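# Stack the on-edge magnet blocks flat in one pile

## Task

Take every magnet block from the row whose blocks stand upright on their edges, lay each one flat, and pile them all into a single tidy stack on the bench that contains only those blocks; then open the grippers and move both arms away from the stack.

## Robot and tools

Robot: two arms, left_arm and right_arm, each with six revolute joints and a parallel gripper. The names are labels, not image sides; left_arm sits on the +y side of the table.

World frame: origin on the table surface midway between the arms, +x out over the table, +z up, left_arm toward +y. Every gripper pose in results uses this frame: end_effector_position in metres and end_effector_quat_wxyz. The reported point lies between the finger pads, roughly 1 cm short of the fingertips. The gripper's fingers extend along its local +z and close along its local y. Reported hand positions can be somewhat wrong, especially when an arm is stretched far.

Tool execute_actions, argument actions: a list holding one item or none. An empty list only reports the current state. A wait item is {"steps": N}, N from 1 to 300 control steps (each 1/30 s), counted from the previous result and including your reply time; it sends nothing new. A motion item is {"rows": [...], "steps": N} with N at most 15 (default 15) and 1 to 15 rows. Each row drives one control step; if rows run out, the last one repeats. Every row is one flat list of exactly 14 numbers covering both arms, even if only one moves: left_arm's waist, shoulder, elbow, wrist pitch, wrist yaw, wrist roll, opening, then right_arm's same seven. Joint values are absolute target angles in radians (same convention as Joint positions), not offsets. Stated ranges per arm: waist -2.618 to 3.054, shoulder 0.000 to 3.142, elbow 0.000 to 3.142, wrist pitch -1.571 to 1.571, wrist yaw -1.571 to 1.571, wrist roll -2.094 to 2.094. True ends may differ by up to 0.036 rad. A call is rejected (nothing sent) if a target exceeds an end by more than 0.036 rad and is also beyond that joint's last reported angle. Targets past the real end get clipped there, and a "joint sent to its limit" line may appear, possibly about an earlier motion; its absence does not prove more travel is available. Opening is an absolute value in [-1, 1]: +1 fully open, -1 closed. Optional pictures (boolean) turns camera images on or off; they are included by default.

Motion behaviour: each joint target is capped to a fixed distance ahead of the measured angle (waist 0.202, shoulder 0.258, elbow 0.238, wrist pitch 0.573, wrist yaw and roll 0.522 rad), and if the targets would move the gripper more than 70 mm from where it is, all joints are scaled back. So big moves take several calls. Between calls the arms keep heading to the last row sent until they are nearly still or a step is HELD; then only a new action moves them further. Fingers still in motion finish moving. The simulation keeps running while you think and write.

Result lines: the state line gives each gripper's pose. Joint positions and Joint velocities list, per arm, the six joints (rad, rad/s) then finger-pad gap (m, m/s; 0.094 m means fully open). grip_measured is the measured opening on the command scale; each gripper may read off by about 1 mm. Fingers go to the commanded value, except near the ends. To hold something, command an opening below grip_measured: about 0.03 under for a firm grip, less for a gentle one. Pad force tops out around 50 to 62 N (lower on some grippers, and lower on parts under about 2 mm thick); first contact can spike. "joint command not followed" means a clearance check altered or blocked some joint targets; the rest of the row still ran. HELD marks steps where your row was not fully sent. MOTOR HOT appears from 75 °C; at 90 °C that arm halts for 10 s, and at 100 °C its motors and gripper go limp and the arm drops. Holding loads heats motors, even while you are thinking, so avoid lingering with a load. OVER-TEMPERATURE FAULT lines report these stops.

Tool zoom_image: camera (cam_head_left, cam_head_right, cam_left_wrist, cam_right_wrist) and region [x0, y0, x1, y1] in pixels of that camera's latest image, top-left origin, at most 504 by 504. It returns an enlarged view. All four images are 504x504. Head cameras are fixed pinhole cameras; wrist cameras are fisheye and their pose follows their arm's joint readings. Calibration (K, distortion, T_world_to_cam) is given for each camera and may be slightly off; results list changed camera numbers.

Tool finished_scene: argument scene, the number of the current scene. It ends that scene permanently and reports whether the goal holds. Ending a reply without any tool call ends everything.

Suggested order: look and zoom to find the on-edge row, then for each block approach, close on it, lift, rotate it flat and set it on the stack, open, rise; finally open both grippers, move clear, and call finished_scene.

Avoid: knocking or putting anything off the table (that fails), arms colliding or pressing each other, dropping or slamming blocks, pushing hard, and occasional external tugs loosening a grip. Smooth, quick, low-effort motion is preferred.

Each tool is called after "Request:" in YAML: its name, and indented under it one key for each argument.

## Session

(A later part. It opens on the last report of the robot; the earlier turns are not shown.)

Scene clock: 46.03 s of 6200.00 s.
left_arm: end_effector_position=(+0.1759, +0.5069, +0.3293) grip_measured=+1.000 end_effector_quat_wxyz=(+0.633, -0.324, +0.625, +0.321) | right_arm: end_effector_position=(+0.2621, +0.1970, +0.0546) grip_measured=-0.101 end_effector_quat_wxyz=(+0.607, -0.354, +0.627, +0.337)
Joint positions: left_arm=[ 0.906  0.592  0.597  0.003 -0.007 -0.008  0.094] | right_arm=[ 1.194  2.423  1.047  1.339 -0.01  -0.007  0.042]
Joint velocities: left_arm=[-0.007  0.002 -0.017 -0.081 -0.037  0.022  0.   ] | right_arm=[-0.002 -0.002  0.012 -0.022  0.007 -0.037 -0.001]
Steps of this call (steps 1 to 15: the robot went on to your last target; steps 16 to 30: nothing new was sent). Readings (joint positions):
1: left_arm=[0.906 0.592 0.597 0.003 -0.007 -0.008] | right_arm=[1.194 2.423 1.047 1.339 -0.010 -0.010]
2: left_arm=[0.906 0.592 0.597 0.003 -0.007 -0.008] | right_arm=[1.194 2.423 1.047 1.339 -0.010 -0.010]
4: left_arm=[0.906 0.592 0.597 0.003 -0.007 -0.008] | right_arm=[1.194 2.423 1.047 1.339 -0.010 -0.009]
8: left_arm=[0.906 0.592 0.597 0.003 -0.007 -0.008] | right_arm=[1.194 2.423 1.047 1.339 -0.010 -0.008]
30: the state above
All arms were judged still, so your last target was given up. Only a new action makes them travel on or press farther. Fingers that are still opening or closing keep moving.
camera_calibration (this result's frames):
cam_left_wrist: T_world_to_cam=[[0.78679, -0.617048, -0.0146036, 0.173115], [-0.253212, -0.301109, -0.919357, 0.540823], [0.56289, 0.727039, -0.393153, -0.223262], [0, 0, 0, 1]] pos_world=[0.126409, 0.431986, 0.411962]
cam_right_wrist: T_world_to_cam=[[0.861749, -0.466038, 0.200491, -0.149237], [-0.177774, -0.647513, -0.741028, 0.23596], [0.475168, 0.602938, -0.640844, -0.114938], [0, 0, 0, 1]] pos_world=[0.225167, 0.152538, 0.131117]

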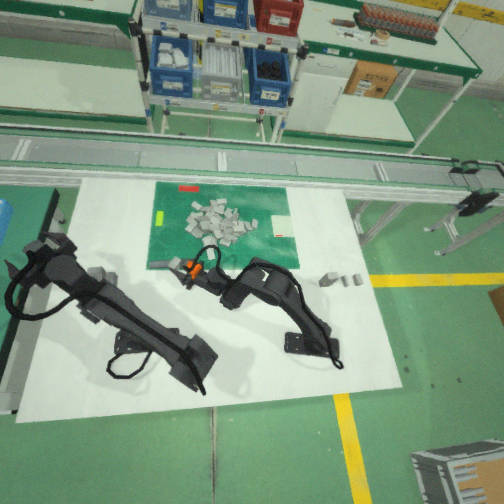

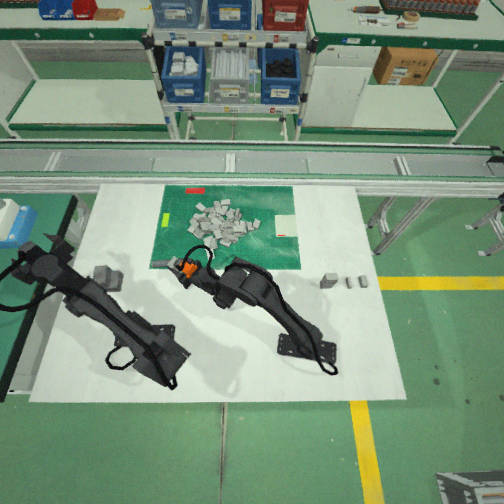

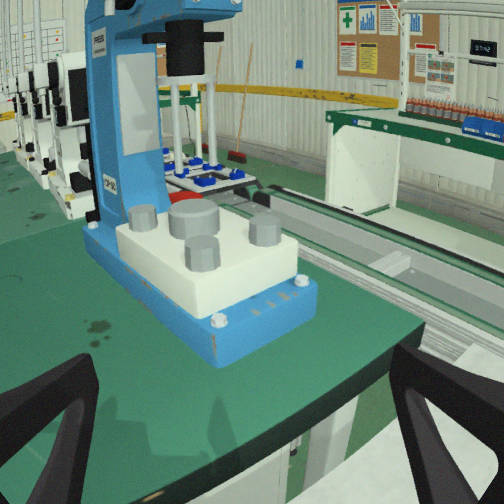

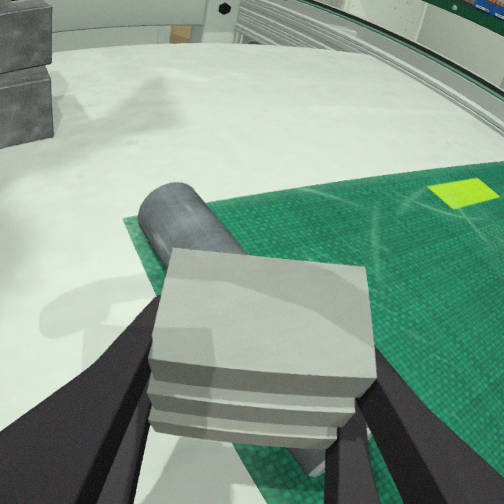

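Request:
execute_actions:
  actions:
    - {"rows":[[0.9,0.6,0.6,0,0,0,1,1.19,2.36,1.04,1.4,0,0,-0.4],[0.9,0.6,0.6,0,0,0,1,1.19,2.36,1.04,1.4,0,0,-0.4],[0.9,0.6,0.6,0,0,0,1,1.19,2.36,1.04,1.4,0,0,-0.4],[0.9,0.6,0.6,0,0,0,1,1.19,2.36,1.04,1.4,0,0,-0.4],[0.9,0.6,0.6,0,0,0,1,1.19,2.36,1.04,1.4,0,0,-0.4],[0.9,0.6,0.6,0,0,0,1,1.42,2.36,1.04,1.4,0,0,-0.4]]}
  pictures: false

Request:
execute_actions:
  actions:
    - {"rows":[[0.9,0.6,0.6,0,0,0,1,1.42,2.40,1.04,1.44,0,0,-0.4],[0.9,0.6,0.6,0,0,0,1,1.42,2.40,1.04,1.44,0,0,-0.4],[0.9,0.6,0.6,0,0,0,1,1.42,2.40,1.04,1.44,0,0,-0.4],[0.9,0.6,0.6,0,0,0,1,1.42,2.44,1.04,1.48,0,0,-0.4],[0.9,0.6,0.6,0,0,0,1,1.42,2.44,1.04,1.48,0,0,-0.4],[0.9,0.6,0.6,0,0,0,1,1.42,2.44,1.04,1.48,0,0,-0.4],[0.9,0.6,0.6,0,0,0,1,1.42,2.48,1.04,1.52,0,0,-0.4],[0.9,0.6,0.6,0,0,0,1,1.42,2.48,1.04,1.52,0,0,-0.4],[0.9,0.6,0.6,0,0,0,1,1.42,2.48,1.04,1.52,0,0,-0.4],[0.9,0.6,0.6,0,0,0,1,1.42,2.52,1.04,1.55,0,0,-0.4]]}
  pictures: false

Request:
execute_actions:
  actions:
    - {"steps":20}

Scene clock: 54.90 s of 6200.00 s.
left_arm: end_effector_position=(+0.1759, +0.5069, +0.3293) grip_measured=+1.000 end_effector_quat_wxyz=(+0.633, -0.324, +0.625, +0.321) | right_arm: end_effector_position=(+0.1254, +0.2588, +0.0668) grip_measured=-0.101 end_effector_quat_wxyz=(+0.561, -0.429, +0.571, +0.418)
Joint positions: left_arm=[ 0.906  0.592  0.597  0.003 -0.007 -0.008  0.094] | right_arm=[ 1.455  2.394  1.041  1.333 -0.013 -0.005  0.042]
Joint velocities: left_arm=[-0.022 -0.017 -0.007  0.007  0.007  0.022  0.   ] | right_arm=[ 0.242 -0.002 -0.012 -0.007 -0.139  0.051  0.   ]
Steps of this call (steps 1 to 90: nothing new was sent; then 5.37 s passed at rest; steps 91 to 105: all 15 steps of this action). Readings (joint positions):
91: left_arm=[0.906 0.592 0.597 0.003 -0.007 -0.008] | right_arm=[1.194 2.420 1.047 1.338 -0.010 -0.007]
92: left_arm=[0.906 0.592 0.597 0.003 -0.007 -0.008] | right_arm=[1.194 2.415 1.044 1.334 -0.010 -0.007]
94: left_arm=[0.906 0.592 0.597 0.003 -0.007 -0.008] | right_arm=[1.194 2.404 1.041 1.333 -0.010 -0.007]
98: left_arm=[0.906 0.592 0.597 0.003 -0.007 -0.008] | right_arm=[1.247 2.394 1.041 1.335 0.017 -0.005]
105: the state above

Scene clock: 55.40 s of 6200.00 s.
left_arm: end_effector_position=(+0.1759, +0.5069, +0.3293) grip_measured=+1.000 end_effector_quat_wxyz=(+0.633, -0.324, +0.625, +0.321) | right_arm: end_effector_position=(+0.1423, +0.2456, +0.0475) grip_measured=-0.101 end_effector_quat_wxyz=(+0.588, -0.407, +0.561, +0.417)
Joint positions: left_arm=[ 0.906  0.592  0.597  0.003 -0.007 -0.008  0.094] | right_arm=[ 1.422  2.507  1.041  1.506 -0.007 -0.011  0.042]
Joint velocities: left_arm=[ 0.012 -0.002  0.012 -0.066  0.022  0.022  0.   ] | right_arm=[-0.022  0.056 -0.002  0.095 -0.037  0.037 -0.001]
Steps of this call (steps 1 to 15: all 15 steps of this action). Readings (joint positions):
1: left_arm=[0.906 0.592 0.597 0.003 -0.007 -0.008] | right_arm=[1.459 2.394 1.041 1.336 -0.018 -0.005]
2: left_arm=[0.906 0.592 0.597 0.003 -0.007 -0.008] | right_arm=[1.458 2.397 1.041 1.344 -0.019 -0.005]
4: left_arm=[0.906 0.592 0.597 0.003 -0.007 -0.008] | right_arm=[1.445 2.404 1.041 1.360 -0.018 -0.005]
8: left_arm=[0.906 0.592 0.597 0.003 -0.007 -0.008] | right_arm=[1.424 2.449 1.041 1.419 -0.009 -0.005]
15: the state above

Scene clock: 56.07 s of 6200.00 s.
left_arm: end_effector_position=(+0.1759, +0.5069, +0.3293) grip_measured=+1.000 end_effector_quat_wxyz=(+0.633, -0.324, +0.625, +0.321) | right_arm: end_effector_position=(+0.1422, +0.2454, +0.0482) grip_measured=-0.101 end_effector_quat_wxyz=(+0.590, -0.406, +0.559, +0.418)
Joint positions: left_arm=[ 0.906  0.592  0.597  0.003 -0.007 -0.008  0.094] | right_arm=[ 1.422  2.51   1.041  1.515 -0.007 -0.011  0.042]
Joint velocities: left_arm=[-0.002  0.012  0.002 -0.007  0.022 -0.007  0.   ] | right_arm=[ 0.002 -0.022  0.002 -0.066  0.022  0.022  0.001]
Steps of this call (steps 1 to 15: the robot went on to your last target; steps 16 to 20: nothing new was sent). Readings (joint positions):
1: left_arm=[0.906 0.592 0.597 0.003 -0.007 -0.008] | right_arm=[1.422 2.508 1.041 1.509 -0.007 -0.011]
2: left_arm=[0.906 0.592 0.597 0.003 -0.007 -0.008] | right_arm=[1.422 2.508 1.041 1.511 -0.007 -0.011]
4: left_arm=[0.906 0.592 0.597 0.003 -0.007 -0.008] | right_arm=[1.422 2.509 1.041 1.513 -0.007 -0.011]
8: left_arm=[0.906 0.592 0.597 0.003 -0.007 -0.008] | right_arm=[1.422 2.510 1.041 1.514 -0.007 -0.011]
20: the state above
All arms were judged still, so your last target was given up. Only a new action makes them travel on or press farther. Fingers that are still opening or closing keep moving.
camera_calibration (this result's frames):
cam_left_wrist: T_world_to_cam=[[0.78679, -0.617048, -0.0146036, 0.173115], [-0.253212, -0.301109, -0.919357, 0.540823], [0.56289, 0.727039, -0.393153, -0.223262], [0, 0, 0, 1]] pos_world=[0.126409, 0.431986, 0.411962]
cam_right_wrist: T_world_to_cam=[[0.937761, -0.27796, 0.208188, -0.079372], [-0.00597562, -0.612307, -0.790597, 0.210561], [0.34723, 0.740147, -0.575859, -0.109818], [0, 0, 0, 1]] pos_world=[0.113822, 0.188147, 0.119754]

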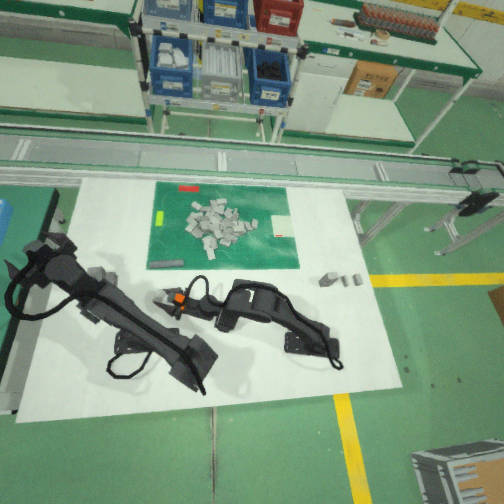

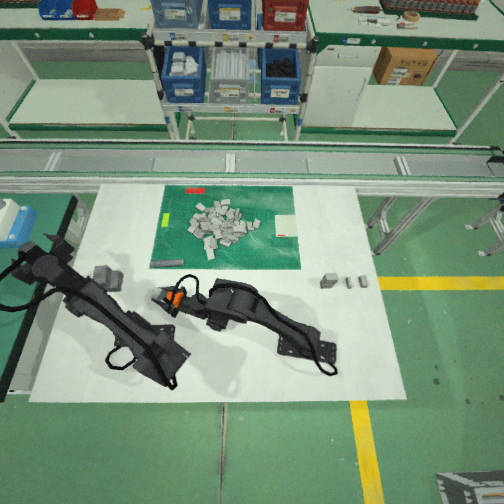

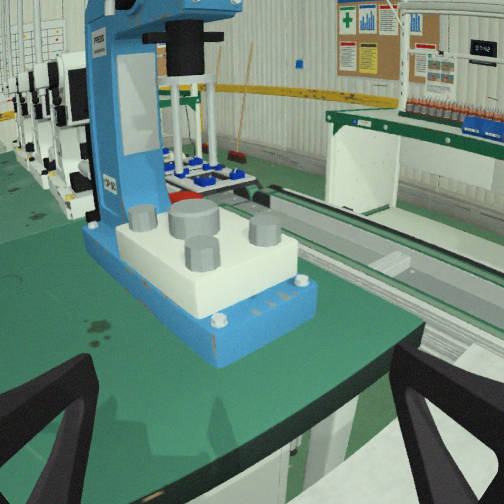

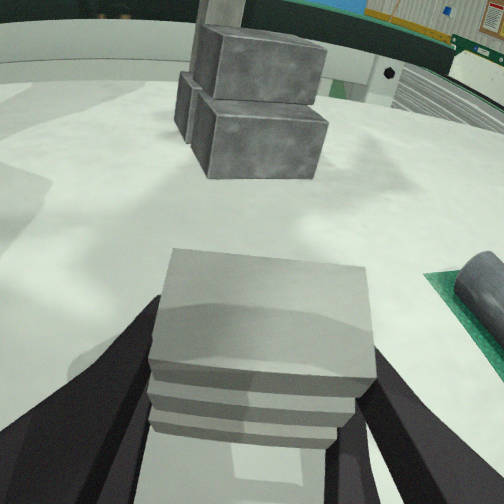

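Request:
execute_actions:
  actions:
    - {"rows":[[0.9,0.6,0.6,0,0,0,1,1.42,2.42,1.04,1.4,0,0,-0.4],[0.9,0.6,0.6,0,0,0,1,1.42,2.42,1.04,1.4,0,0,-0.4],[0.9,0.6,0.6,0,0,0,1,1.42,2.42,1.04,1.4,0,0,-0.4],[0.9,0.6,0.6,0,0,0,1,1.42,2.42,1.04,1.4,0,0,-0.4],[0.9,0.6,0.6,0,0,0,1,1.42,2.42,1.04,1.34,0,0,-0.4],[0.9,0.6,0.6,0,0,0,1,1.42,2.42,1.04,1.34,0,0,-0.4],[0.9,0.6,0.6,0,0,0,1,1.42,2.42,1.04,1.34,0,0,-0.4],[0.9,0.6,0.6,0,0,0,1,1.42,2.42,1.04,1.28,0,0,-0.4]]}
  pictures: false

Request:
execute_actions:
  actions:
    - {"steps":20}

Scene clock: 60.30 s of 6200.00 s.
left_arm: end_effector_position=(+0.1759, +0.5069, +0.3293) grip_measured=+1.000 end_effector_quat_wxyz=(+0.633, -0.324, +0.625, +0.321) | right_arm: end_effector_position=(+0.1436, +0.2496, +0.0396) grip_measured=-0.101 end_effector_quat_wxyz=(+0.552, -0.432, +0.595, +0.392)
Joint positions: left_arm=[ 0.906  0.592  0.597  0.003 -0.007 -0.008  0.094] | right_arm=[ 1.422  2.433  1.039  1.312 -0.007 -0.011  0.042]
Joint velocities: left_arm=[ 0.007 -0.002 -0.002  0.007 -0.022 -0.022  0.   ] | right_arm=[-0.012 -0.002 -0.017 -0.051  0.007  0.007 -0.001]
Steps of this call (steps 1 to 90: nothing new was sent; then 0.73 s passed at rest; steps 91 to 105: all 15 steps of this action). Readings (joint positions):
91: left_arm=[0.906 0.592 0.597 0.003 -0.007 -0.008] | right_arm=[1.422 2.502 1.041 1.501 -0.007 -0.011]
92: left_arm=[0.906 0.592 0.597 0.003 -0.007 -0.008] | right_arm=[1.422 2.487 1.039 1.465 -0.007 -0.010]
94: left_arm=[0.906 0.592 0.597 0.003 -0.007 -0.008] | right_arm=[1.422 2.463 1.039 1.418 -0.007 -0.008]
98: left_arm=[0.906 0.592 0.597 0.003 -0.007 -0.008] | right_arm=[1.422 2.442 1.039 1.354 -0.007 -0.007]
105: the state above

Scene clock: 60.97 s of 6200.00 s.
left_arm: end_effector_position=(+0.1759, +0.5069, +0.3293) grip_measured=+1.000 end_effector_quat_wxyz=(+0.633, -0.324, +0.625, +0.321) | right_arm: end_effector_position=(+0.1436, +0.2496, +0.0394) grip_measured=-0.101 end_effector_quat_wxyz=(+0.552, -0.432, +0.596, +0.392)
Joint positions: left_arm=[ 0.906  0.592  0.597  0.003 -0.007 -0.008  0.094] | right_arm=[ 1.422  2.431  1.039  1.309 -0.007 -0.011  0.042]
Joint velocities: left_arm=[-0.002 -0.022  0.017 -0.037 -0.037 -0.022  0.   ] | right_arm=[-0.002 -0.002 -0.002  0.007 -0.066 -0.007 -0.   ]
Steps of this call (steps 1 to 15: the robot went on to your last target; steps 16 to 20: nothing new was sent). Readings (joint positions):
1: left_arm=[0.906 0.592 0.597 0.003 -0.007 -0.008] | right_arm=[1.422 2.432 1.039 1.311 -0.007 -0.011]
2: left_arm=[0.906 0.592 0.597 0.003 -0.007 -0.008] | right_arm=[1.422 2.432 1.039 1.310 -0.007 -0.011]
4: left_arm=[0.906 0.592 0.597 0.003 -0.007 -0.008] | right_arm=[1.422 2.431 1.039 1.309 -0.007 -0.011]
8: left_arm=[0.906 0.592 0.597 0.003 -0.007 -0.008] | right_arm=[1.422 2.431 1.039 1.309 -0.007 -0.011]
20: the state above
All arms were judged still, so your last target was given up. Only a new action makes them travel on or press farther. Fingers that are still opening or closing keep moving.
camera_calibration (this result's frames):
cam_left_wrist: T_world_to_cam=[[0.78679, -0.617048, -0.0146036, 0.173115], [-0.253212, -0.301109, -0.919357, 0.540823], [0.56289, 0.727039, -0.393153, -0.223262], [0, 0, 0, 1]] pos_world=[0.126409, 0.431986, 0.411962]
cam_right_wrist: T_world_to_cam=[[0.946333, -0.252864, 0.201281, -0.0849595], [-0.037357, -0.704194, -0.709024, 0.230446], [0.321027, 0.663453, -0.675849, -0.0916639], [0, 0, 0, 1]] pos_world=[0.118435, 0.20161, 0.118542]

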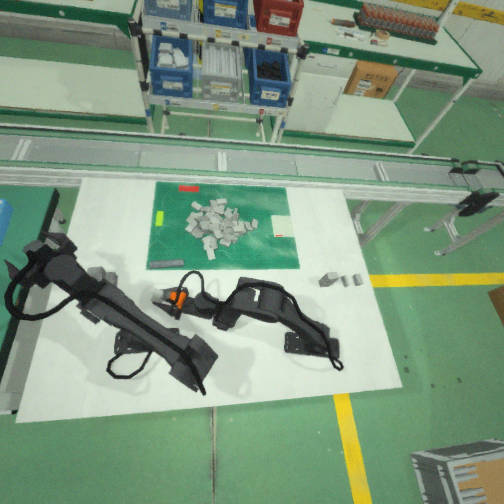

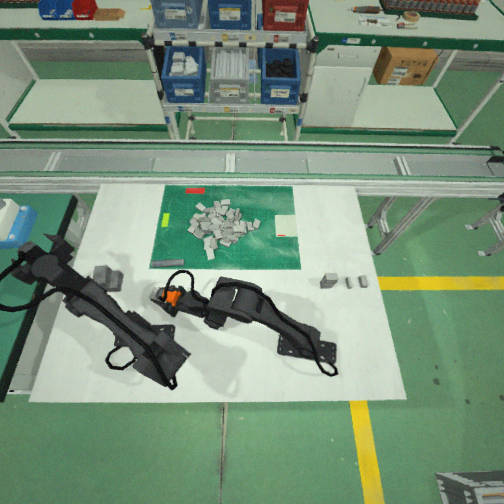

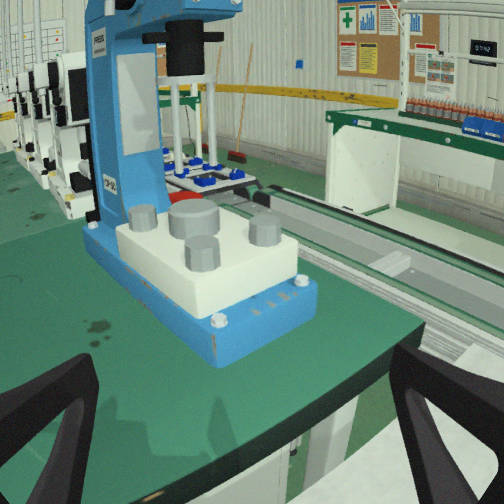

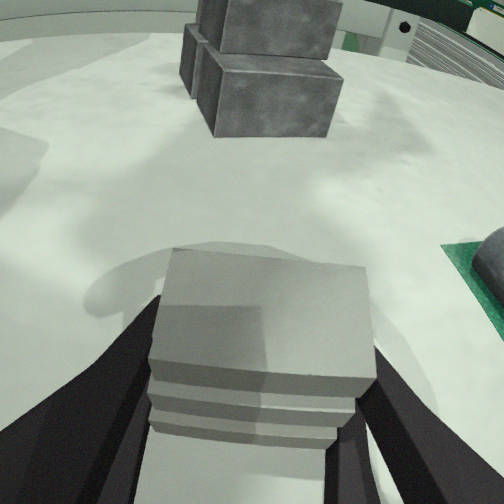

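Request:
execute_actions:
  actions:
    - {"rows":[[0.9,0.6,0.6,0,0,0,1,1.42,2.32,1.04,1.25,0,0,-0.4],[0.9,0.6,0.6,0,0,0,1,1.42,2.32,1.04,1.25,0,0,-0.4],[0.9,0.6,0.6,0,0,0,1,1.42,2.32,1.04,1.25,0,0,-0.4],[0.9,0.6,0.6,0,0,0,1,1.42,2.32,1.04,1.25,0,0,-0.4],[0.9,0.6,0.6,0,0,0,1,1.42,2.32,1.04,1.15,0,0,-0.4],[0.9,0.6,0.6,0,0,0,1,1.42,2.32,1.04,1.15,0,0,-0.4],[0.9,0.6,0.6,0,0,0,1,1.42,2.32,1.04,1.15,0,0,-0.4],[0.9,0.6,0.6,0,0,0,1,1.42,2.32,1.04,1.06,0,0,-0.4]]}
  pictures: false

Request:
execute_actions:
  actions:
    - {"steps":20}

Scene clock: 65.20 s of 6200.00 s.
left_arm: end_effector_position=(+0.1759, +0.5069, +0.3293) grip_measured=+1.000 end_effector_quat_wxyz=(+0.633, -0.324, +0.625, +0.321) | right_arm: end_effector_position=(+0.1425, +0.2464, +0.0299) grip_measured=-0.101 end_effector_quat_wxyz=(+0.503, -0.461, +0.637, +0.358)
Joint positions: left_arm=[ 0.906  0.592  0.597  0.003 -0.007 -0.008  0.094] | right_arm=[ 1.422  2.335  1.033  1.061 -0.007 -0.01   0.042]
Joint velocities: left_arm=[-0.022 -0.012 -0.002  0.007  0.037 -0.037  0.   ] | right_arm=[ 0.007 -0.012  0.002 -0.022 -0.007  0.007 -0.   ]
Steps of this call (steps 1 to 90: nothing new was sent; then 0.73 s passed at rest; steps 91 to 105: all 15 steps of this action). Readings (joint positions):
91: left_arm=[0.906 0.592 0.597 0.003 -0.007 -0.008] | right_arm=[1.422 2.421 1.038 1.298 -0.007 -0.011]
92: left_arm=[0.906 0.592 0.597 0.003 -0.007 -0.008] | right_arm=[1.422 2.404 1.034 1.266 -0.007 -0.010]
94: left_arm=[0.906 0.592 0.597 0.003 -0.007 -0.008] | right_arm=[1.422 2.373 1.033 1.232 -0.007 -0.008]
98: left_arm=[0.906 0.592 0.597 0.003 -0.007 -0.008] | right_arm=[1.422 2.337 1.033 1.174 -0.007 -0.007]
105: the state above

Scene clock: 65.87 s of 6200.00 s.
left_arm: end_effector_position=(+0.1759, +0.5069, +0.3293) grip_measured=+1.000 end_effector_quat_wxyz=(+0.633, -0.324, +0.625, +0.321) | right_arm: end_effector_position=(+0.1425, +0.2464, +0.0299) grip_measured=-0.101 end_effector_quat_wxyz=(+0.503, -0.461, +0.637, +0.358)
Joint positions: left_arm=[ 0.906  0.592  0.597  0.003 -0.007 -0.008  0.094] | right_arm=[ 1.422  2.335  1.033  1.061 -0.007 -0.01   0.042]
Joint velocities: left_arm=[-0.012 -0.002 -0.002 -0.051  0.022 -0.007  0.   ] | right_arm=[ 0.002 -0.022 -0.012 -0.037  0.037 -0.007 -0.   ]
Steps of this call (steps 1 to 15: the robot went on to your last target; steps 16 to 20: nothing new was sent). Readings (joint positions):
1: left_arm=[0.906 0.592 0.597 0.003 -0.007 -0.008] | right_arm=[1.422 2.335 1.033 1.061 -0.007 -0.010]
2: left_arm=[0.906 0.592 0.597 0.003 -0.007 -0.008] | right_arm=[1.422 2.335 1.033 1.061 -0.007 -0.010]
4: left_arm=[0.906 0.592 0.597 0.003 -0.007 -0.008] | right_arm=[1.422 2.335 1.033 1.061 -0.007 -0.010]
8: left_arm=[0.906 0.592 0.597 0.003 -0.007 -0.008] | right_arm=[1.422 2.335 1.033 1.061 -0.007 -0.010]
20: the state above
All arms were judged still, so your last target was given up. Only a new action makes them travel on or press farther. Fingers that are still opening or closing keep moving.
camera_calibration (this result's frames):
cam_left_wrist: T_world_to_cam=[[0.78679, -0.617048, -0.0146036, 0.173115], [-0.253212, -0.301109, -0.919357, 0.540823], [0.56289, 0.727039, -0.393153, -0.223262], [0, 0, 0, 1]] pos_world=[0.126409, 0.431986, 0.411962]
cam_right_wrist: T_world_to_cam=[[0.95646, -0.224461, 0.186551, -0.0908052], [-0.0717931, -0.800473, -0.595054, 0.246596], [0.282896, 0.555752, -0.781735, -0.0604657], [0, 0, 0, 1]] pos_world=[0.121661, 0.210615, 0.11641]

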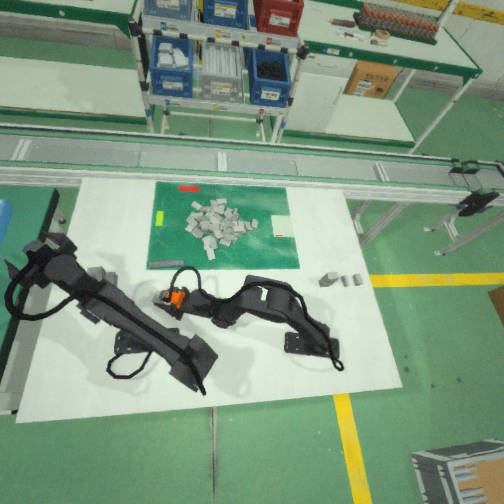

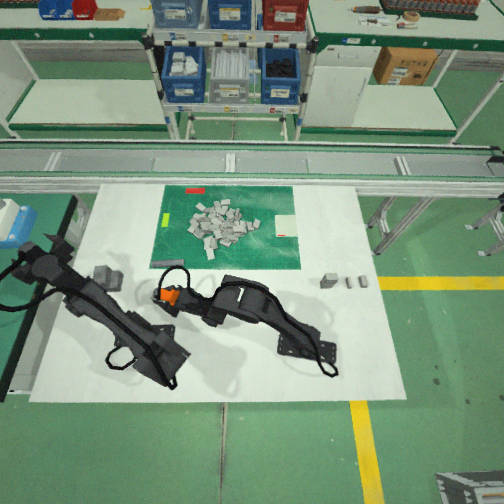

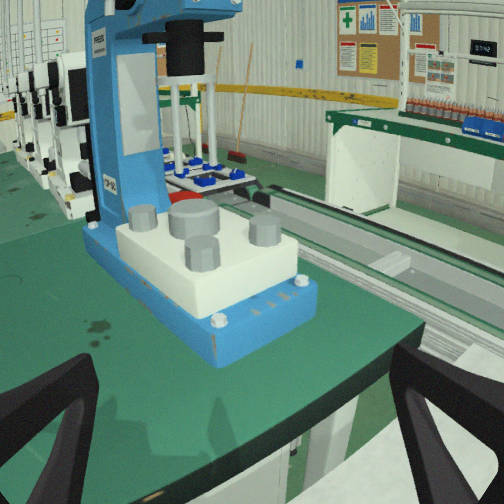

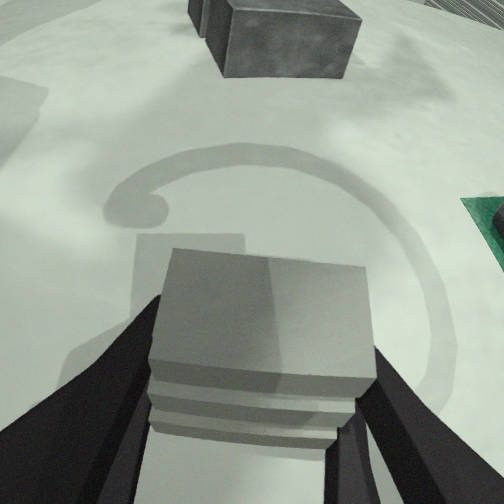

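Close enough; open slightly.

Request:
execute_actions:
  actions:
    - {"rows":[[0.9,0.6,0.6,0,0,0,1,1.42,2.32,1.04,1.06,0,0,-0.02]]}

Request:
execute_actions:
  actions:
    - {"rows":[[0.9,0.6,0.6,0,0,0,1,1.42,2.32,1.04,1.06,0,0,1],[0.9,0.6,0.6,0,0,0,1,1.42,2.32,1.04,1.06,0,0,1],[0.9,0.6,0.6,0,0,0,1,1.42,2.32,1.04,1.06,0,0,1],[0.9,0.6,0.6,0,0,0,1,1.42,2.32,1.04,1.06,0,0,1],[0.9,0.6,0.6,0,0,0,1,1.42,2.32,1.04,1.06,0,0,1],[0.9,0.6,0.6,0,0,0,1,1.42,2.0,1.04,0.5,0,0,1]]}
  pictures: false

Request:
execute_actions:
  actions:
    - {"steps":20}

Scene clock: 73.83 s of 6200.00 s.
left_arm: end_effector_position=(+0.1759, +0.5069, +0.3293) grip_measured=+1.000 end_effector_quat_wxyz=(+0.633, -0.324, +0.625, +0.321) | right_arm: end_effector_position=(+0.1425, +0.2464, +0.0299) grip_measured=-0.022 end_effector_quat_wxyz=(+0.502, -0.461, +0.638, +0.359)
Joint positions: left_arm=[ 0.906  0.592  0.597  0.003 -0.007 -0.008  0.094] | right_arm=[ 1.422  2.335  1.033  1.061 -0.007 -0.007  0.046]
Joint velocities: left_arm=[-0.002  0.002  0.002  0.007 -0.007 -0.007  0.   ] | right_arm=[ 0.012 -0.002 -0.022 -0.007 -0.022  0.022 -0.001]
Steps of this call (steps 1 to 90: nothing new was sent; then 4.47 s passed at rest; steps 91 to 105: all 15 steps of this action). Readings (joint positions):
91: left_arm=[0.906 0.592 0.597 0.003 -0.007 -0.008] | right_arm=[1.422 2.335 1.033 1.061 -0.007 -0.010]
92: left_arm=[0.906 0.592 0.597 0.003 -0.007 -0.008] | right_arm=[1.422 2.335 1.033 1.061 -0.007 -0.009]
94: left_arm=[0.906 0.592 0.597 0.003 -0.007 -0.008] | right_arm=[1.422 2.335 1.033 1.061 -0.007 -0.008]
98: left_arm=[0.906 0.592 0.597 0.003 -0.007 -0.008] | right_arm=[1.422 2.335 1.033 1.061 -0.007 -0.007]
105: the state above
camera_calibration (this result's frames):
cam_left_wrist: T_world_to_cam=[[0.78679, -0.617048, -0.0146036, 0.173115], [-0.253212, -0.301109, -0.919357, 0.540823], [0.56289, 0.727039, -0.393153, -0.223262], [0, 0, 0, 1]] pos_world=[0.126409, 0.431986, 0.411962]
cam_right_wrist: T_world_to_cam=[[0.956773, -0.225223, 0.184014, -0.0905862], [-0.0737645, -0.799933, -0.595538, 0.246759], [0.281327, 0.556221, -0.781968, -0.0603508], [0, 0, 0, 1]] pos_world=[0.121851, 0.210557, 0.116431]

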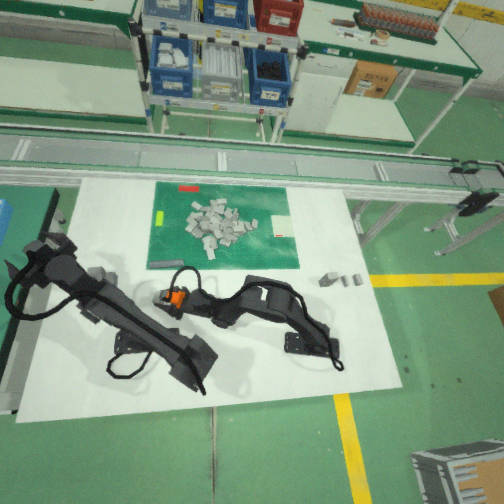

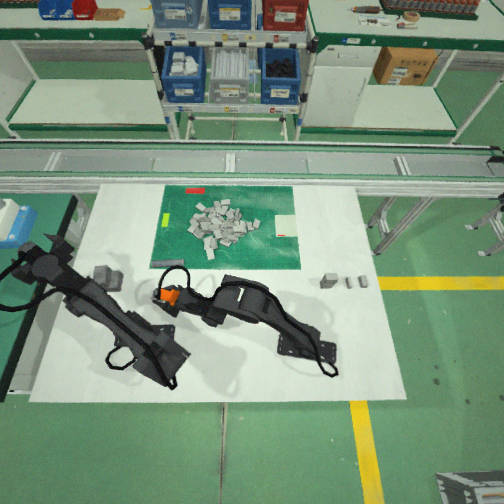

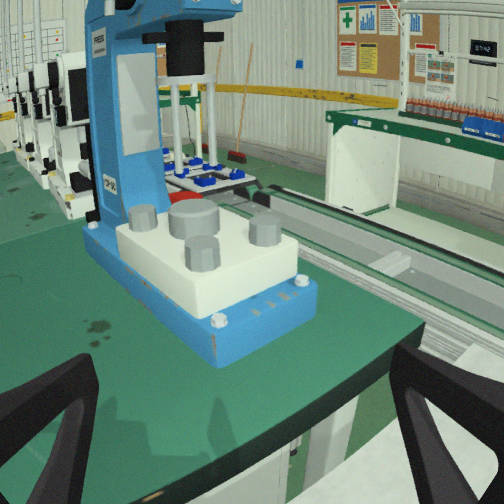

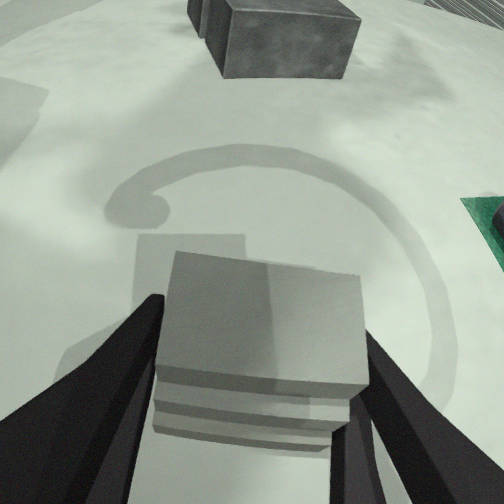

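Scene clock: 74.33 s of 6200.00 s.
left_arm: end_effector_position=(+0.1759, +0.5069, +0.3293) grip_measured=+1.000 end_effector_quat_wxyz=(+0.633, -0.324, +0.625, +0.321) | right_arm: end_effector_position=(+0.1395, +0.2376, +0.1352) grip_measured=+1.000 end_effector_quat_wxyz=(+0.489, -0.468, +0.648, +0.349)
Joint positions: left_arm=[ 0.906  0.592  0.597  0.003 -0.007 -0.008  0.094] | right_arm=[ 1.422  1.968  1.053  0.633 -0.007 -0.007  0.094]
Joint velocities: left_arm=[-0.012  0.007 -0.017 -0.007 -0.022 -0.11   0.   ] | right_arm=[ 0.002  0.032 -0.007 -0.579  0.022  0.051  0.   ]
Steps of this call (steps 1 to 15: all 15 steps of this action). Readings (joint positions):
1: left_arm=[0.906 0.592 0.597 0.003 -0.007 -0.008] | right_arm=[1.422 2.335 1.033 1.062 -0.007 -0.007]
2: left_arm=[0.906 0.592 0.597 0.003 -0.007 -0.008] | right_arm=[1.422 2.335 1.033 1.062 -0.007 -0.007]
4: left_arm=[0.906 0.592 0.597 0.003 -0.007 -0.008] | right_arm=[1.422 2.335 1.033 1.062 -0.007 -0.007]
8: left_arm=[0.906 0.592 0.597 0.003 -0.007 -0.008] | right_arm=[1.422 2.176 1.025 0.776 -0.007 -0.011]
15: the state above

Scene clock: 75.00 s of 6200.00 s.
left_arm: end_effector_position=(+0.1759, +0.5069, +0.3293) grip_measured=+1.000 end_effector_quat_wxyz=(+0.633, -0.324, +0.625, +0.321) | right_arm: end_effector_position=(+0.1362, +0.2281, +0.0940) grip_measured=+1.000 end_effector_quat_wxyz=(+0.441, -0.491, +0.682, +0.316)
Joint positions: left_arm=[ 0.906  0.592  0.597  0.003 -0.007 -0.008  0.094] | right_arm=[ 1.422  1.995  1.053  0.517 -0.007 -0.006  0.094]
Joint velocities: left_arm=[-0.007  0.002 -0.012  0.022 -0.066 -0.037  0.   ] | right_arm=[ 0.002 -0.002 -0.007 -0.037 -0.022 -0.066  0.   ]
Steps of this call (steps 1 to 20: the robot went on to your last target). Readings (joint positions):
1: left_arm=[0.906 0.592 0.597 0.003 -0.007 -0.008] | right_arm=[1.422 1.971 1.053 0.612 -0.007 -0.007]
2: left_arm=[0.906 0.592 0.597 0.003 -0.007 -0.008] | right_arm=[1.422 1.977 1.053 0.593 -0.007 -0.007]
4: left_arm=[0.906 0.592 0.597 0.003 -0.007 -0.008] | right_arm=[1.422 1.988 1.053 0.561 -0.007 -0.007]
8: left_arm=[0.906 0.592 0.597 0.003 -0.007 -0.008] | right_arm=[1.422 1.995 1.053 0.525 -0.007 -0.006]
20: the state above
camera_calibration (this result's frames):
cam_left_wrist: T_world_to_cam=[[0.78679, -0.617048, -0.0146036, 0.173115], [-0.253212, -0.301109, -0.919357, 0.540823], [0.56289, 0.727039, -0.393153, -0.223262], [0, 0, 0, 1]] pos_world=[0.126409, 0.431986, 0.411962]
cam_right_wrist: T_world_to_cam=[[0.967284, -0.195217, 0.162027, -0.106663], [-0.105658, -0.890624, -0.442296, 0.28042], [0.230649, 0.410706, -0.882112, 0.0511911], [0, 0, 0, 1]] pos_world=[0.120995, 0.207901, 0.186467]

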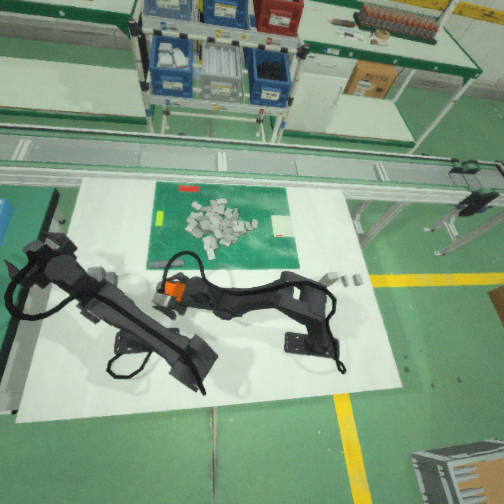

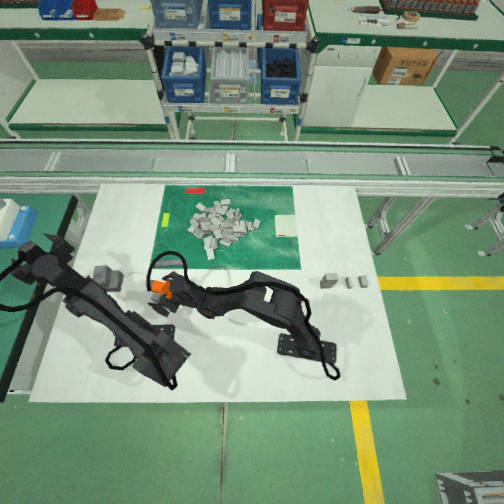

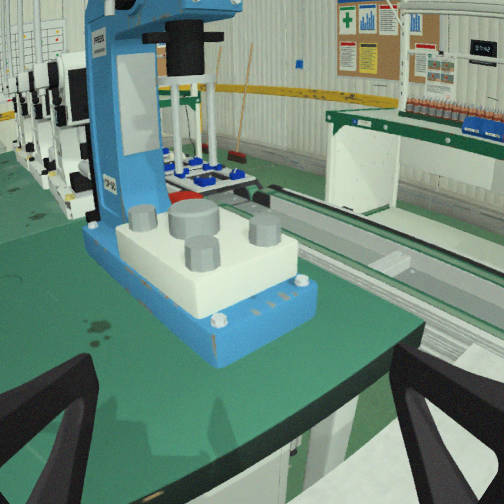

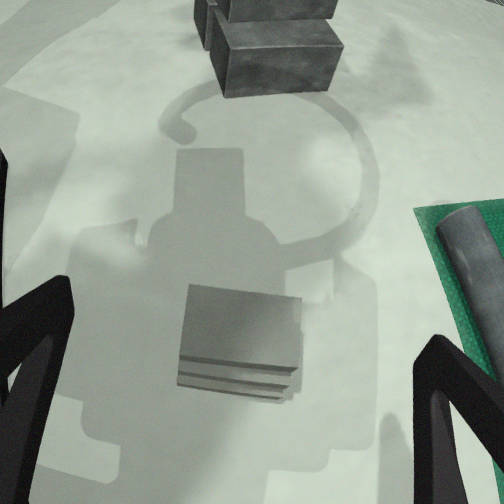

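Request:
execute_actions:
  actions:
    - {"rows":[[0.9,0.6,0.6,0,0,0,1,1.42,1.7,1.6,-0.6,0,0,1]]}
  pictures: false

Request:
execute_actions:
  actions:
    - {"rows":[[0.9,0.6,0.6,0,0,0,1,-0.55,1.812,1.7,-1.44,0,-0.75,1]]}
  pictures: false

Request:
execute_actions:
  actions:
    - {"steps":50}
  pictures: false

Request:
execute_actions:
  actions:
    - {"rows":[[0.9,0.6,0.6,0,0,0,1,-0.55,1.82,1.3,-1.04,0,-0.75,1]]}
  pictures: false

Request:
execute_actions:
  actions:
    - {"steps":20}

Scene clock: 79.20 s of 6200.00 s.
left_arm: end_effector_position=(+0.1759, +0.5069, +0.3293) grip_measured=+1.000 end_effector_quat_wxyz=(+0.633, -0.324, +0.625, +0.321) | right_arm: end_effector_position=(+0.1247, +0.1947, +0.3219) grip_measured=+1.000 end_effector_quat_wxyz=(+0.428, -0.497, +0.690, +0.307)
Joint positions: left_arm=[ 0.906  0.592  0.597  0.003 -0.007 -0.008  0.094] | right_arm=[ 1.422  1.657  1.62  -0.424 -0.007 -0.006  0.094]
Joint velocities: left_arm=[-0.017 -0.002 -0.012  0.037  0.022 -0.051  0.   ] | right_arm=[-0.002  0.007  0.002 -0.667  0.007 -0.022  0.   ]
Steps of this call (steps 1 to 15: the robot went on to your last target; steps 16 to 90: nothing new was sent; then 0.70 s passed at rest; steps 91 to 105: all 15 steps of this action). Readings (joint positions):
91: left_arm=[0.906 0.592 0.597 0.003 -0.007 -0.008] | right_arm=[1.422 1.982 1.069 0.465 -0.007 -0.006]
92: left_arm=[0.906 0.592 0.597 0.003 -0.007 -0.008] | right_arm=[1.422 1.961 1.094 0.372 -0.007 -0.006]
94: left_arm=[0.906 0.592 0.597 0.003 -0.007 -0.008] | right_arm=[1.422 1.898 1.160 0.218 -0.007 -0.006]
98: left_arm=[0.906 0.592 0.597 0.003 -0.007 -0.008] | right_arm=[1.422 1.771 1.397 -0.145 -0.007 -0.006]
105: the state above

Scene clock: 79.70 s of 6200.00 s.
left_arm: end_effector_position=(+0.1759, +0.5069, +0.3293) grip_measured=+1.000 end_effector_quat_wxyz=(+0.633, -0.324, +0.625, +0.321) | right_arm: end_effector_position=(+0.2531, -0.0346, +0.1528) grip_measured=+1.000 end_effector_quat_wxyz=(-0.109, +0.612, -0.783, -0.009)
Joint positions: left_arm=[ 0.906  0.592  0.597  0.003 -0.007 -0.008  0.094] | right_arm=[ 0.894  1.815  1.657 -1.193 -0.008 -0.614  0.094]
Joint velocities: left_arm=[-0.012 -0.007  0.002  0.007 -0.007  0.007  0.   ] | right_arm=[-1.536  0.007  0.037 -1.297  0.007 -0.74   0.   ]
Steps of this call (steps 1 to 15: all 15 steps of this action). Readings (joint positions):
1: left_arm=[0.906 0.592 0.597 0.003 -0.007 -0.008] | right_arm=[1.413 1.664 1.627 -0.462 -0.010 -0.040]
2: left_arm=[0.906 0.592 0.597 0.003 -0.007 -0.008] | right_arm=[1.398 1.678 1.638 -0.508 -0.014 -0.090]
4: left_arm=[0.906 0.592 0.597 0.003 -0.007 -0.008] | right_arm=[1.345 1.712 1.652 -0.599 -0.014 -0.188]
8: left_arm=[0.906 0.592 0.597 0.003 -0.007 -0.008] | right_arm=[1.207 1.773 1.656 -0.812 -0.013 -0.385]
15: the state above

Scene clock: 81.37 s of 6200.00 s.
left_arm: end_effector_position=(+0.1759, +0.5069, +0.3293) grip_measured=+1.000 end_effector_quat_wxyz=(+0.633, -0.324, +0.625, +0.321) | right_arm: end_effector_position=(+0.2078, -0.5176, +0.1527) grip_measured=+1.000 end_effector_quat_wxyz=(-0.002, -0.004, +1.000, -0.007)
Joint positions: left_arm=[ 0.906  0.592  0.597  0.003 -0.007 -0.008  0.094] | right_arm=[-0.554  1.815  1.68  -1.428  0.014 -0.745  0.094]
Joint velocities: left_arm=[ 0.002 -0.017  0.007 -0.051  0.007  0.081  0.   ] | right_arm=[ 0.002 -0.017 -0.017  0.007 -0.007  0.051  0.   ]
Steps of this call (steps 1 to 45: the robot went on to your last target; steps 46 to 50: nothing new was sent). Readings (joint positions):
1: left_arm=[0.906 0.592 0.597 0.003 -0.007 -0.008] | right_arm=[0.837 1.815 1.659 -1.232 -0.007 -0.636]
2: left_arm=[0.906 0.592 0.597 0.003 -0.007 -0.008] | right_arm=[0.777 1.815 1.663 -1.266 -0.007 -0.656]
4: left_arm=[0.906 0.592 0.597 0.003 -0.007 -0.008] | right_arm=[0.649 1.815 1.672 -1.315 -0.005 -0.686]
8: left_arm=[0.906 0.592 0.597 0.003 -0.007 -0.008] | right_arm=[0.374 1.815 1.679 -1.364 -0.002 -0.720]
50: the state above
All arms were judged still, so your last target was given up. Only a new action makes them travel on or press farther. Fingers that are still opening or closing keep moving.

Scene clock: 81.87 s of 6200.00 s.
left_arm: end_effector_position=(+0.1759, +0.5069, +0.3293) grip_measured=+1.000 end_effector_quat_wxyz=(+0.633, -0.324, +0.625, +0.321) | right_arm: end_effector_position=(+0.1951, -0.5064, +0.0487) grip_measured=+1.000 end_effector_quat_wxyz=(-0.020, -0.004, +1.000, +0.008)
Joint positions: left_arm=[ 0.906  0.592  0.597  0.003 -0.007 -0.008  0.094] | right_arm=[-0.554  1.836  1.288 -1.063  0.015 -0.745  0.094]
Joint velocities: left_arm=[ 0.002  0.007 -0.007 -0.007 -0.037 -0.051  0.   ] | right_arm=[-0.012 -0.002 -0.022  0.095 -0.022 -0.022  0.   ]
Steps of this call (steps 1 to 15: all 15 steps of this action). Readings (joint positions):
1: left_arm=[0.906 0.592 0.597 0.003 -0.007 -0.008] | right_arm=[-0.554 1.807 1.645 -1.379 0.013 -0.745]
2: left_arm=[0.906 0.592 0.597 0.003 -0.007 -0.008] | right_arm=[-0.554 1.790 1.577 -1.295 0.013 -0.745]
4: left_arm=[0.906 0.592 0.597 0.003 -0.007 -0.008] | right_arm=[-0.554 1.790 1.439 -1.185 0.013 -0.745]
8: left_arm=[0.906 0.592 0.597 0.003 -0.007 -0.008] | right_arm=[-0.554 1.842 1.292 -1.123 0.013 -0.745]
15: the state above

Scene clock: 82.53 s of 6200.00 s.
left_arm: end_effector_position=(+0.1759, +0.5069, +0.3293) grip_measured=+1.000 end_effector_quat_wxyz=(+0.633, -0.324, +0.625, +0.321) | right_arm: end_effector_position=(+0.1978, -0.5088, +0.0486) grip_measured=+1.000 end_effector_quat_wxyz=(-0.014, -0.004, +1.000, +0.003)
Joint positions: left_arm=[ 0.906  0.592  0.597  0.003 -0.007 -0.008  0.094] | right_arm=[-0.554  1.836  1.288 -1.048  0.015 -0.745  0.094]
Joint velocities: left_arm=[-0.007 -0.007 -0.002  0.066  0.022 -0.037  0.   ] | right_arm=[ 0.007  0.007  0.012  0.007 -0.037 -0.007  0.   ]
Steps of this call (steps 1 to 20: the robot went on to your last target). Readings (joint positions):
1: left_arm=[0.906 0.592 0.597 0.003 -0.007 -0.008] | right_arm=[-0.554 1.836 1.288 -1.060 0.015 -0.745]
2: left_arm=[0.906 0.592 0.597 0.003 -0.007 -0.008] | right_arm=[-0.554 1.836 1.288 -1.057 0.015 -0.745]
4: left_arm=[0.906 0.592 0.597 0.003 -0.007 -0.008] | right_arm=[-0.554 1.836 1.288 -1.053 0.015 -0.745]
8: left_arm=[0.906 0.592 0.597 0.003 -0.007 -0.008] | right_arm=[-0.554 1.836 1.288 -1.050 0.015 -0.745]
20: the state above
camera_calibration (this result's frames):
cam_left_wrist: T_world_to_cam=[[0.78679, -0.617048, -0.0146036, 0.173115], [-0.253212, -0.301109, -0.919357, 0.540823], [0.56289, 0.727039, -0.393153, -0.223262], [0, 0, 0, 1]] pos_world=[0.126409, 0.431986, 0.411962]
cam_right_wrist: T_world_to_cam=[[0.201766, -0.977721, -0.0579007, -0.538761], [-0.74579, -0.191687, 0.638007, 0.0403436], [-0.634892, -0.0855464, -0.767851, 0.212749], [0, 0, 0, 1]] pos_world=[0.273864, -0.500824, 0.106425]

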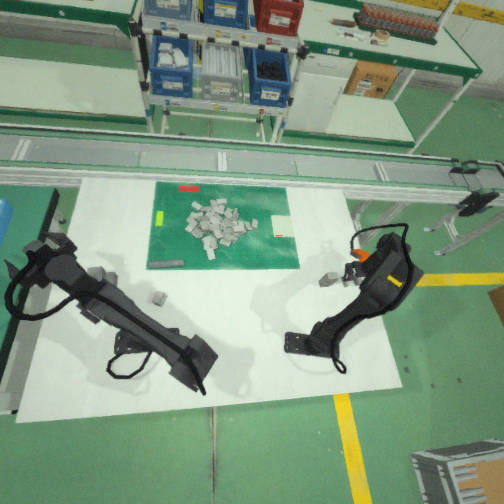

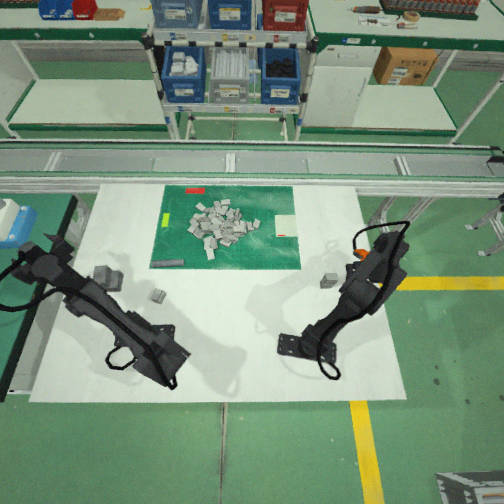

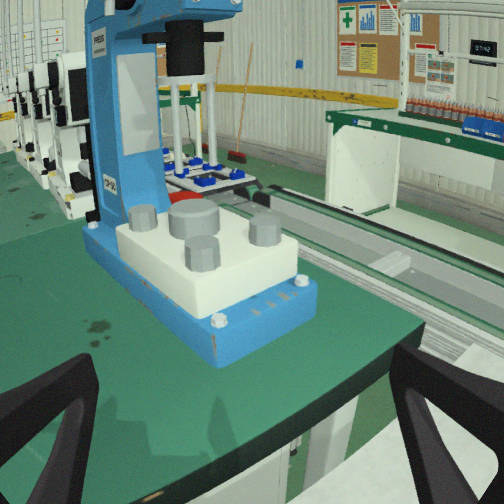

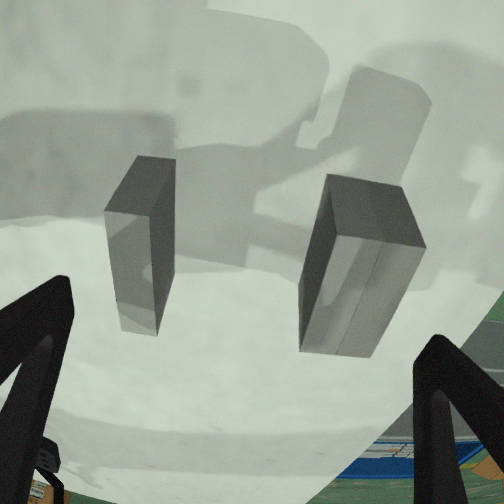

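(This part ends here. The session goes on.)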